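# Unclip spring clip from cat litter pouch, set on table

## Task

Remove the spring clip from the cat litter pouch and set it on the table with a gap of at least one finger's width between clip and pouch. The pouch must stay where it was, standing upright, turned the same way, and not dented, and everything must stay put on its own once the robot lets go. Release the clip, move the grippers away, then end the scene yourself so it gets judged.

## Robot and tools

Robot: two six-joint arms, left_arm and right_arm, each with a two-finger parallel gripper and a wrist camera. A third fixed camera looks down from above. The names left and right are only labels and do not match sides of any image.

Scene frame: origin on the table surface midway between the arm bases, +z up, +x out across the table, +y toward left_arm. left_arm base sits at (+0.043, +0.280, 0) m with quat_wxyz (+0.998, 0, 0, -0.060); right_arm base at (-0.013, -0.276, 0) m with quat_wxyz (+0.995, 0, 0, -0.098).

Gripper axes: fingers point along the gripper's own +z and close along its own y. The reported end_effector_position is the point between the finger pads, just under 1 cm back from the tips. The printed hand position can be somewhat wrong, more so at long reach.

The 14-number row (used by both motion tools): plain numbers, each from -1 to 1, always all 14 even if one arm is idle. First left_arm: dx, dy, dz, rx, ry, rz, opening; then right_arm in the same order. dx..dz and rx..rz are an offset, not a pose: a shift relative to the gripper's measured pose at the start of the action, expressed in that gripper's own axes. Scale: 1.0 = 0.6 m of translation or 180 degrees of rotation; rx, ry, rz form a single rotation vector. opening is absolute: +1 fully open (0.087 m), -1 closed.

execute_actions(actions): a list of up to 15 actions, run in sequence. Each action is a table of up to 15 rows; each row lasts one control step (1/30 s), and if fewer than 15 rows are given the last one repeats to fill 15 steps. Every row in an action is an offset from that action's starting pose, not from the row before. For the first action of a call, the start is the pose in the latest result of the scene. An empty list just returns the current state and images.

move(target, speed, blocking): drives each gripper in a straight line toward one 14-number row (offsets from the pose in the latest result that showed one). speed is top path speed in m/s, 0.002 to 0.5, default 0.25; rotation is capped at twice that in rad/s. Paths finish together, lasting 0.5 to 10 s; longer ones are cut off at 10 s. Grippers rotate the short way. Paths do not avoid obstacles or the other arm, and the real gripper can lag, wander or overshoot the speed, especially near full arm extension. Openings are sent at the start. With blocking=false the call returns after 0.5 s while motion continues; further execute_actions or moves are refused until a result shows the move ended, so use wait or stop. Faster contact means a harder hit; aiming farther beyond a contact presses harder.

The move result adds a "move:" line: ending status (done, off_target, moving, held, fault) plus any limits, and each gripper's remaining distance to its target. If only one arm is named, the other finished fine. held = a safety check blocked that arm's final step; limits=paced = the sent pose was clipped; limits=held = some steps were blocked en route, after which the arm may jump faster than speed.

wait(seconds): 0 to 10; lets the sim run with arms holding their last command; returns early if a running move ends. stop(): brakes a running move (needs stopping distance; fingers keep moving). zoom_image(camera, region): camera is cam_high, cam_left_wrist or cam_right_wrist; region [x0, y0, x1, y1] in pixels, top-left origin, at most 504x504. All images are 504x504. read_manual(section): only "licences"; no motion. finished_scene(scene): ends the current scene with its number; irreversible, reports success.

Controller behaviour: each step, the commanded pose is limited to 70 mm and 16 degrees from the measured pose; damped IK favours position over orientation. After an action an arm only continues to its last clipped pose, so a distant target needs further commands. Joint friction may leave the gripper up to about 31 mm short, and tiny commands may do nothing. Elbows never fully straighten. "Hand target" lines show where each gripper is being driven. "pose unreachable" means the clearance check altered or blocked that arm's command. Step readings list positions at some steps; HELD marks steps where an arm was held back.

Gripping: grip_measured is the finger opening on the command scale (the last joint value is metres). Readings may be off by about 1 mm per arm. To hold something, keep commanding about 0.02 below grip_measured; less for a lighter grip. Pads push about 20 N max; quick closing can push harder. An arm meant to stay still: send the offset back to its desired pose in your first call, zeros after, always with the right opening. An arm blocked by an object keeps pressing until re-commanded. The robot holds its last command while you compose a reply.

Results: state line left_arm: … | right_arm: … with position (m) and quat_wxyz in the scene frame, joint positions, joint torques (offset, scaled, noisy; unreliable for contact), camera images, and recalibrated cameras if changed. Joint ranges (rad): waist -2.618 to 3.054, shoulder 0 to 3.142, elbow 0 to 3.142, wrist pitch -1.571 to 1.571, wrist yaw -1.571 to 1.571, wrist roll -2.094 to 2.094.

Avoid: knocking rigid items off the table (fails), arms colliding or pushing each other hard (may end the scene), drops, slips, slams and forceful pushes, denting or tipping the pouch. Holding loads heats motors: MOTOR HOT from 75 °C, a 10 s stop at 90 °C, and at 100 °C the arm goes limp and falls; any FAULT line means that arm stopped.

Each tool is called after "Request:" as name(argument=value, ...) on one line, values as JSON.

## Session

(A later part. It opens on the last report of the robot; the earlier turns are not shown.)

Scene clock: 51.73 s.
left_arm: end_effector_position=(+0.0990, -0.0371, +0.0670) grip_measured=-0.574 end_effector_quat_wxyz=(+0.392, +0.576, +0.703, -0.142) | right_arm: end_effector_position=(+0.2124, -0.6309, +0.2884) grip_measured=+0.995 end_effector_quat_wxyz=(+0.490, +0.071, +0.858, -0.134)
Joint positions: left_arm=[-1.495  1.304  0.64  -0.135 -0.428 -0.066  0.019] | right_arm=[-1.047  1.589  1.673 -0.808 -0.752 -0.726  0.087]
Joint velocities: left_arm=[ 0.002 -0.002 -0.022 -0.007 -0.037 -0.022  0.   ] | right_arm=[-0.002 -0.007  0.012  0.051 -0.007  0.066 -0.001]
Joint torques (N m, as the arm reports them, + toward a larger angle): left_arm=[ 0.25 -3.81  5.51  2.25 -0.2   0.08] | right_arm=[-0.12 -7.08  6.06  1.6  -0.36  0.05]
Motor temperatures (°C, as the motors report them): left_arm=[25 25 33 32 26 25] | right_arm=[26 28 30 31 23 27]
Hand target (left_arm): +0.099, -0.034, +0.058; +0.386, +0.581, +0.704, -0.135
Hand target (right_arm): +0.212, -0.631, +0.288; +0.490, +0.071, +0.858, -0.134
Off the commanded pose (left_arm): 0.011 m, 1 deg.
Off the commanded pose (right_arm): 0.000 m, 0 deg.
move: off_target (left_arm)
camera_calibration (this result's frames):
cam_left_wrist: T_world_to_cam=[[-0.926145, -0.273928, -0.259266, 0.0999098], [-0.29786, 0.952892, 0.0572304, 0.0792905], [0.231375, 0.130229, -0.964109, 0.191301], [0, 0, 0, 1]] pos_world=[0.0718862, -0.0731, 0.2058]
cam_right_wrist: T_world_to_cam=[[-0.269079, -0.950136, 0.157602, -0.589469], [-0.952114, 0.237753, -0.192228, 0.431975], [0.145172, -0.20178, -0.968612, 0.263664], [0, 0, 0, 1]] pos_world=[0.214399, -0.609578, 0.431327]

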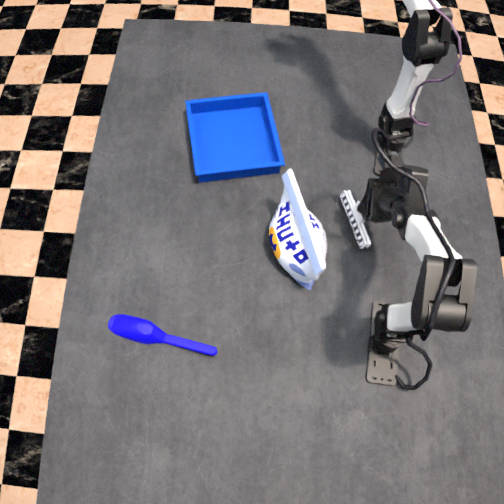

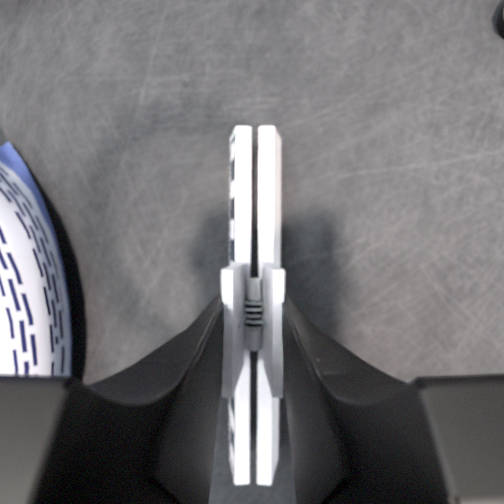

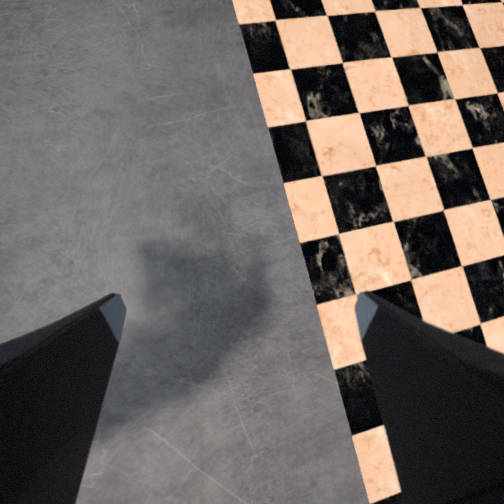

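Request:
move(target=[0.045,-0.02,0.043,0,0.015,0,-0.75,0,0,0,0,0,0,1], speed=0.03)

Request:
execute_actions(actions=[[[0,0,0,0,0,0,-0.45,0,0,0,0,0,0,1]],[[0,0,0,0,0,0,-0.3,0,0,0,0,0,0,1]],[[0,0,0,0,0,0,0.1,0,0,0,0,0,0,1]],[[0,0,0,0,0,0,0.9,0,0,0,0,0,0,1]]])

Request:
move(target=[-0.09,-0.04,-0.14,0,0,0,1,0,0,0,0,0,0,1], speed=0.15)

Scene clock: 56.73 s.
left_arm: end_effector_position=(+0.1000, -0.0495, +0.0535) grip_measured=-0.574 end_effector_quat_wxyz=(+0.399, +0.567, +0.706, -0.146) | right_arm: end_effector_position=(+0.2124, -0.6309, +0.2884) grip_measured=+0.995 end_effector_quat_wxyz=(+0.490, +0.071, +0.858, -0.134)
Joint positions: left_arm=[-1.495  1.384  0.628 -0.029 -0.441 -0.077  0.019] | right_arm=[-1.047  1.589  1.673 -0.808 -0.752 -0.726  0.087]
Joint velocities: left_arm=[-0.012  0.012  0.002  0.022  0.007  0.007  0.001] | right_arm=[-0.012  0.002 -0.012 -0.022  0.051 -0.007  0.001]
Joint torques (N m, as the arm reports them, + toward a larger angle): left_arm=[-0.16 -2.47  3.91  2.17 -0.03 -0.07] | right_arm=[-0.11 -7.06  6.05  1.6  -0.38  0.06]
Motor temperatures (°C, as the motors report them): left_arm=[25 25 33 33 26 25] | right_arm=[26 28 30 31 23 27]
Hand target (left_arm): +0.097, -0.038, +0.030; +0.375, +0.580, +0.712, -0.129
Hand target (right_arm): +0.212, -0.631, +0.288; +0.490, +0.071, +0.858, -0.134
Off the commanded pose (left_arm): 0.028 m, 4 deg.
Off the commanded pose (right_arm): 0.000 m, 0 deg.
move: off_target (left_arm)
camera_calibration (this result's frames):
cam_left_wrist: T_world_to_cam=[[-0.921337, -0.293634, -0.254789, 0.0922541], [-0.313111, 0.948931, 0.0386284, 0.0945986], [0.230434, 0.115367, -0.966225, 0.179122], [0, 0, 0, 1]] pos_world=[0.0733411, -0.0833433, 0.192923]
cam_right_wrist: T_world_to_cam=[[-0.269079, -0.950136, 0.157602, -0.589469], [-0.952114, 0.237753, -0.192228, 0.431975], [0.145172, -0.20178, -0.968612, 0.263664], [0, 0, 0, 1]] pos_world=[0.214399, -0.609578, 0.431327]

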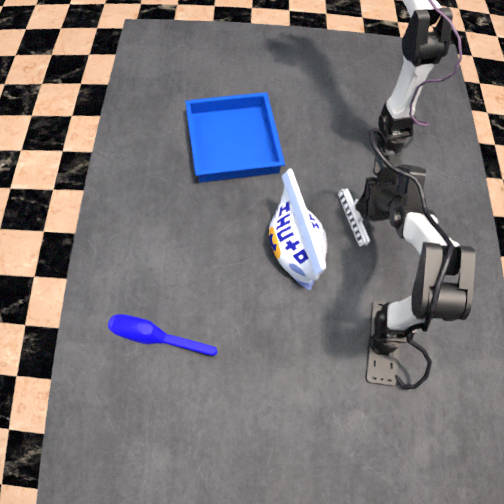

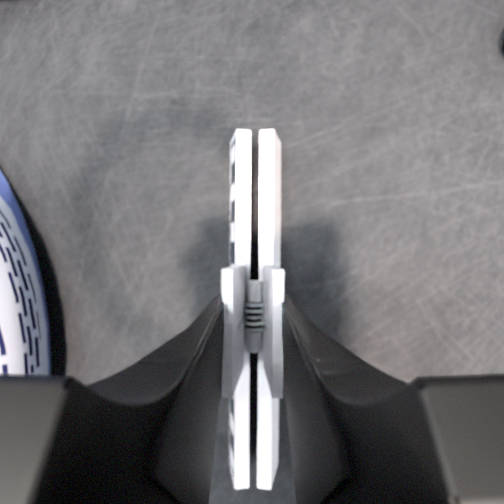

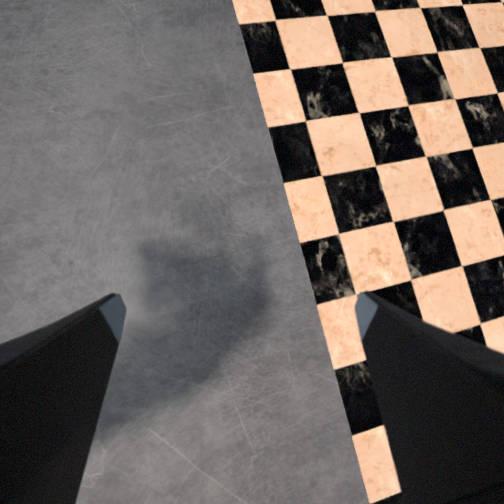

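Scene clock: 58.73 s.
left_arm: end_effector_position=(+0.0998, -0.0500, +0.0537) grip_measured=+0.900 end_effector_quat_wxyz=(+0.399, +0.567, +0.706, -0.147) | right_arm: end_effector_position=(+0.2124, -0.6309, +0.2884) grip_measured=+0.995 end_effector_quat_wxyz=(+0.490, +0.071, +0.858, -0.134)
Joint positions: left_arm=[-1.495  1.384  0.628 -0.027 -0.44  -0.077  0.083] | right_arm=[-1.047  1.589  1.673 -0.808 -0.752 -0.726  0.087]
Joint velocities: left_arm=[ 0.007 -0.007  0.012  0.051  0.022 -0.022 -0.   ] | right_arm=[ 0.007 -0.002  0.002  0.066 -0.007 -0.095 -0.   ]
Joint torques (N m, as the arm reports them, + toward a larger angle): left_arm=[ 0.17 -6.03  6.46  2.12 -0.2   0.06] | right_arm=[-0.11 -7.07  6.06  1.61 -0.37  0.05]
Motor temperatures (°C, as the motors report them): left_arm=[25 26 33 33 26 25] | right_arm=[26 28 30 31 23 27]
Hand target (left_arm): +0.100, -0.050, +0.054; +0.399, +0.567, +0.706, -0.147
Hand target (right_arm): +0.212, -0.631, +0.288; +0.490, +0.071, +0.858, -0.134
Off the commanded pose (left_arm): 0.000 m, 0 deg.
Off the commanded pose (right_arm): 0.000 m, 0 deg.
Step readings (end_effector_position; steps 1 to 15: 1st action; 16 to 30: 2nd action; 31 to 45: 3rd action; 46 to 60: 4th action):
0: left_arm (+0.1000, -0.0495, +0.0535) | right_arm (+0.2124, -0.6309, +0.2884)
1: left_arm (+0.1000, -0.0498, +0.0537) | right_arm (+0.2124, -0.6309, +0.2884)
2: left_arm (+0.0998, -0.0499, +0.0537) | right_arm (+0.2124, -0.6309, +0.2884)
4: left_arm (+0.0998, -0.0499, +0.0537) | right_arm (+0.2124, -0.6309, +0.2884)
8: left_arm (+0.0998, -0.0499, +0.0537) | right_arm (+0.2124, -0.6309, +0.2884)
15: left_arm (+0.0998, -0.0499, +0.0537) | right_arm (+0.2124, -0.6309, +0.2884)
16: left_arm (+0.0998, -0.0499, +0.0537) | right_arm (+0.2124, -0.6309, +0.2884)
17: left_arm (+0.0998, -0.0499, +0.0537) | right_arm (+0.2124, -0.6309, +0.2884)
19: left_arm (+0.0998, -0.0499, +0.0537) | right_arm (+0.2124, -0.6309, +0.2884)
23: left_arm (+0.0998, -0.0499, +0.0537) | right_arm (+0.2124, -0.6309, +0.2884)
30: left_arm (+0.0998, -0.0499, +0.0537) | right_arm (+0.2124, -0.6309, +0.2884)
31: left_arm (+0.0998, -0.0499, +0.0537) | right_arm (+0.2124, -0.6309, +0.2884)
32: left_arm (+0.0998, -0.0500, +0.0537) | right_arm (+0.2124, -0.6309, +0.2884)
34: left_arm (+0.0998, -0.0500, +0.0537) | right_arm (+0.2124, -0.6309, +0.2884)
38: left_arm (+0.0998, -0.0500, +0.0537) | right_arm (+0.2124, -0.6309, +0.2884)
45: left_arm (+0.0998, -0.0500, +0.0537) | right_arm (+0.2124, -0.6309, +0.2884)
46: left_arm (+0.0998, -0.0500, +0.0537) | right_arm (+0.2124, -0.6309, +0.2884)
47: left_arm (+0.0998, -0.0500, +0.0537) | right_arm (+0.2124, -0.6309, +0.2884)
49: left_arm (+0.0998, -0.0500, +0.0537) | right_arm (+0.2124, -0.6309, +0.2884)
53: left_arm (+0.0998, -0.0500, +0.0537) | right_arm (+0.2124, -0.6309, +0.2884)
60: end_effector_position above
camera_calibration (this result's frames):
cam_left_wrist: T_world_to_cam=[[-0.921794, -0.293626, -0.253141, 0.0919371], [-0.31253, 0.949184, 0.0370686, 0.0949659], [0.229393, 0.113284, -0.966719, 0.179439], [0, 0, 0, 1]] pos_world=[0.0732647, -0.0834726, 0.19322]
cam_right_wrist: T_world_to_cam=[[-0.269079, -0.950136, 0.157602, -0.589469], [-0.952114, 0.237753, -0.192228, 0.431975], [0.145172, -0.20178, -0.968612, 0.263664], [0, 0, 0, 1]] pos_world=[0.214399, -0.609578, 0.431327]

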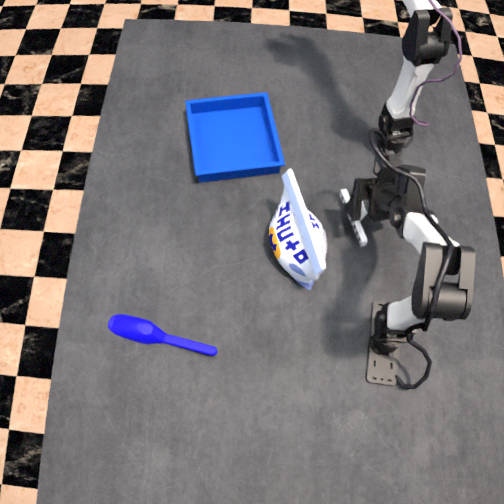

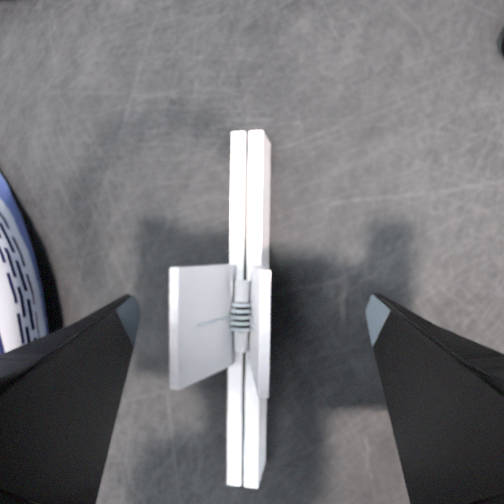

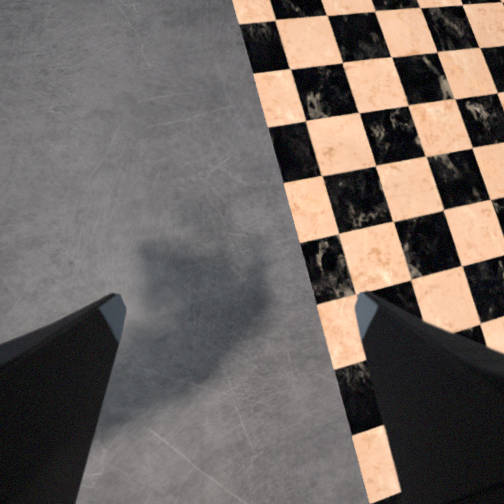

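Scene clock: 60.13 s.
left_arm: end_effector_position=(+0.0509, -0.0406, +0.1390) grip_measured=+1.000 end_effector_quat_wxyz=(+0.403, +0.564, +0.705, -0.147) | right_arm: end_effector_position=(+0.2124, -0.6309, +0.2884) grip_measured=+0.995 end_effector_quat_wxyz=(+0.490, +0.071, +0.858, -0.134)
Joint positions: left_arm=[-1.706  1.269  0.915 -0.509 -0.591 -0.254  0.087] | right_arm=[-1.047  1.589  1.673 -0.808 -0.752 -0.726  0.087]
Joint velocities: left_arm=[-0.002 -0.002 -0.002 -0.022 -0.007  0.007  0.   ] | right_arm=[-0.002 -0.007  0.017 -0.007 -0.037  0.081  0.   ]
Joint torques (N m, as the arm reports them, + toward a larger angle): left_arm=[-0.78 -5.91  7.74  1.66 -0.34 -0.01] | right_arm=[-0.11 -7.15  6.04  1.6  -0.37  0.05]
Motor temperatures (°C, as the motors report them): left_arm=[25 26 34 33 26 25] | right_arm=[26 28 30 31 23 27]
Hand target (left_arm): +0.048, -0.038, +0.142; +0.402, +0.567, +0.704, -0.146
Hand target (right_arm): +0.212, -0.631, +0.288; +0.490, +0.071, +0.858, -0.134
Off the commanded pose (left_arm): 0.005 m, 1 deg.
Off the commanded pose (right_arm): 0.000 m, 0 deg.
move: done
camera_calibration (this result's frames):
cam_left_wrist: T_world_to_cam=[[-0.919273, -0.299648, -0.255241, 0.0711689], [-0.316917, 0.948027, 0.0284403, 0.0690246], [0.233454, 0.107035, -0.966459, 0.271521], [0, 0, 0, 1]] pos_world=[0.0239113, -0.0731737, 0.278616]
cam_right_wrist: T_world_to_cam=[[-0.269079, -0.950136, 0.157602, -0.589469], [-0.952114, 0.237753, -0.192228, 0.431975], [0.145172, -0.20178, -0.968612, 0.263664], [0, 0, 0, 1]] pos_world=[0.214399, -0.609578, 0.431327]

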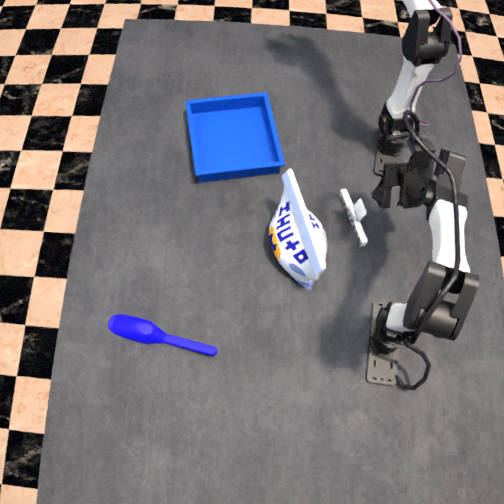

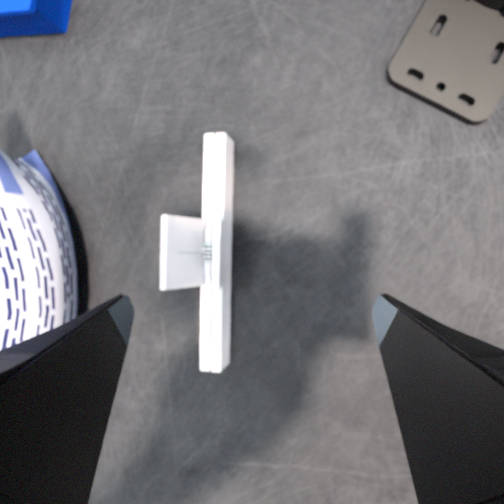

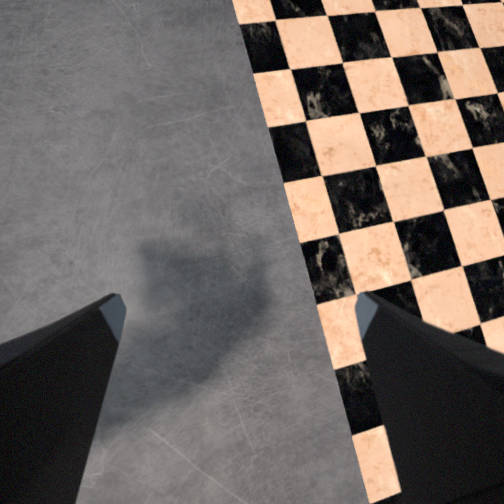

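Request:
finished_scene(scene=2)

The scene is finished: the task was done.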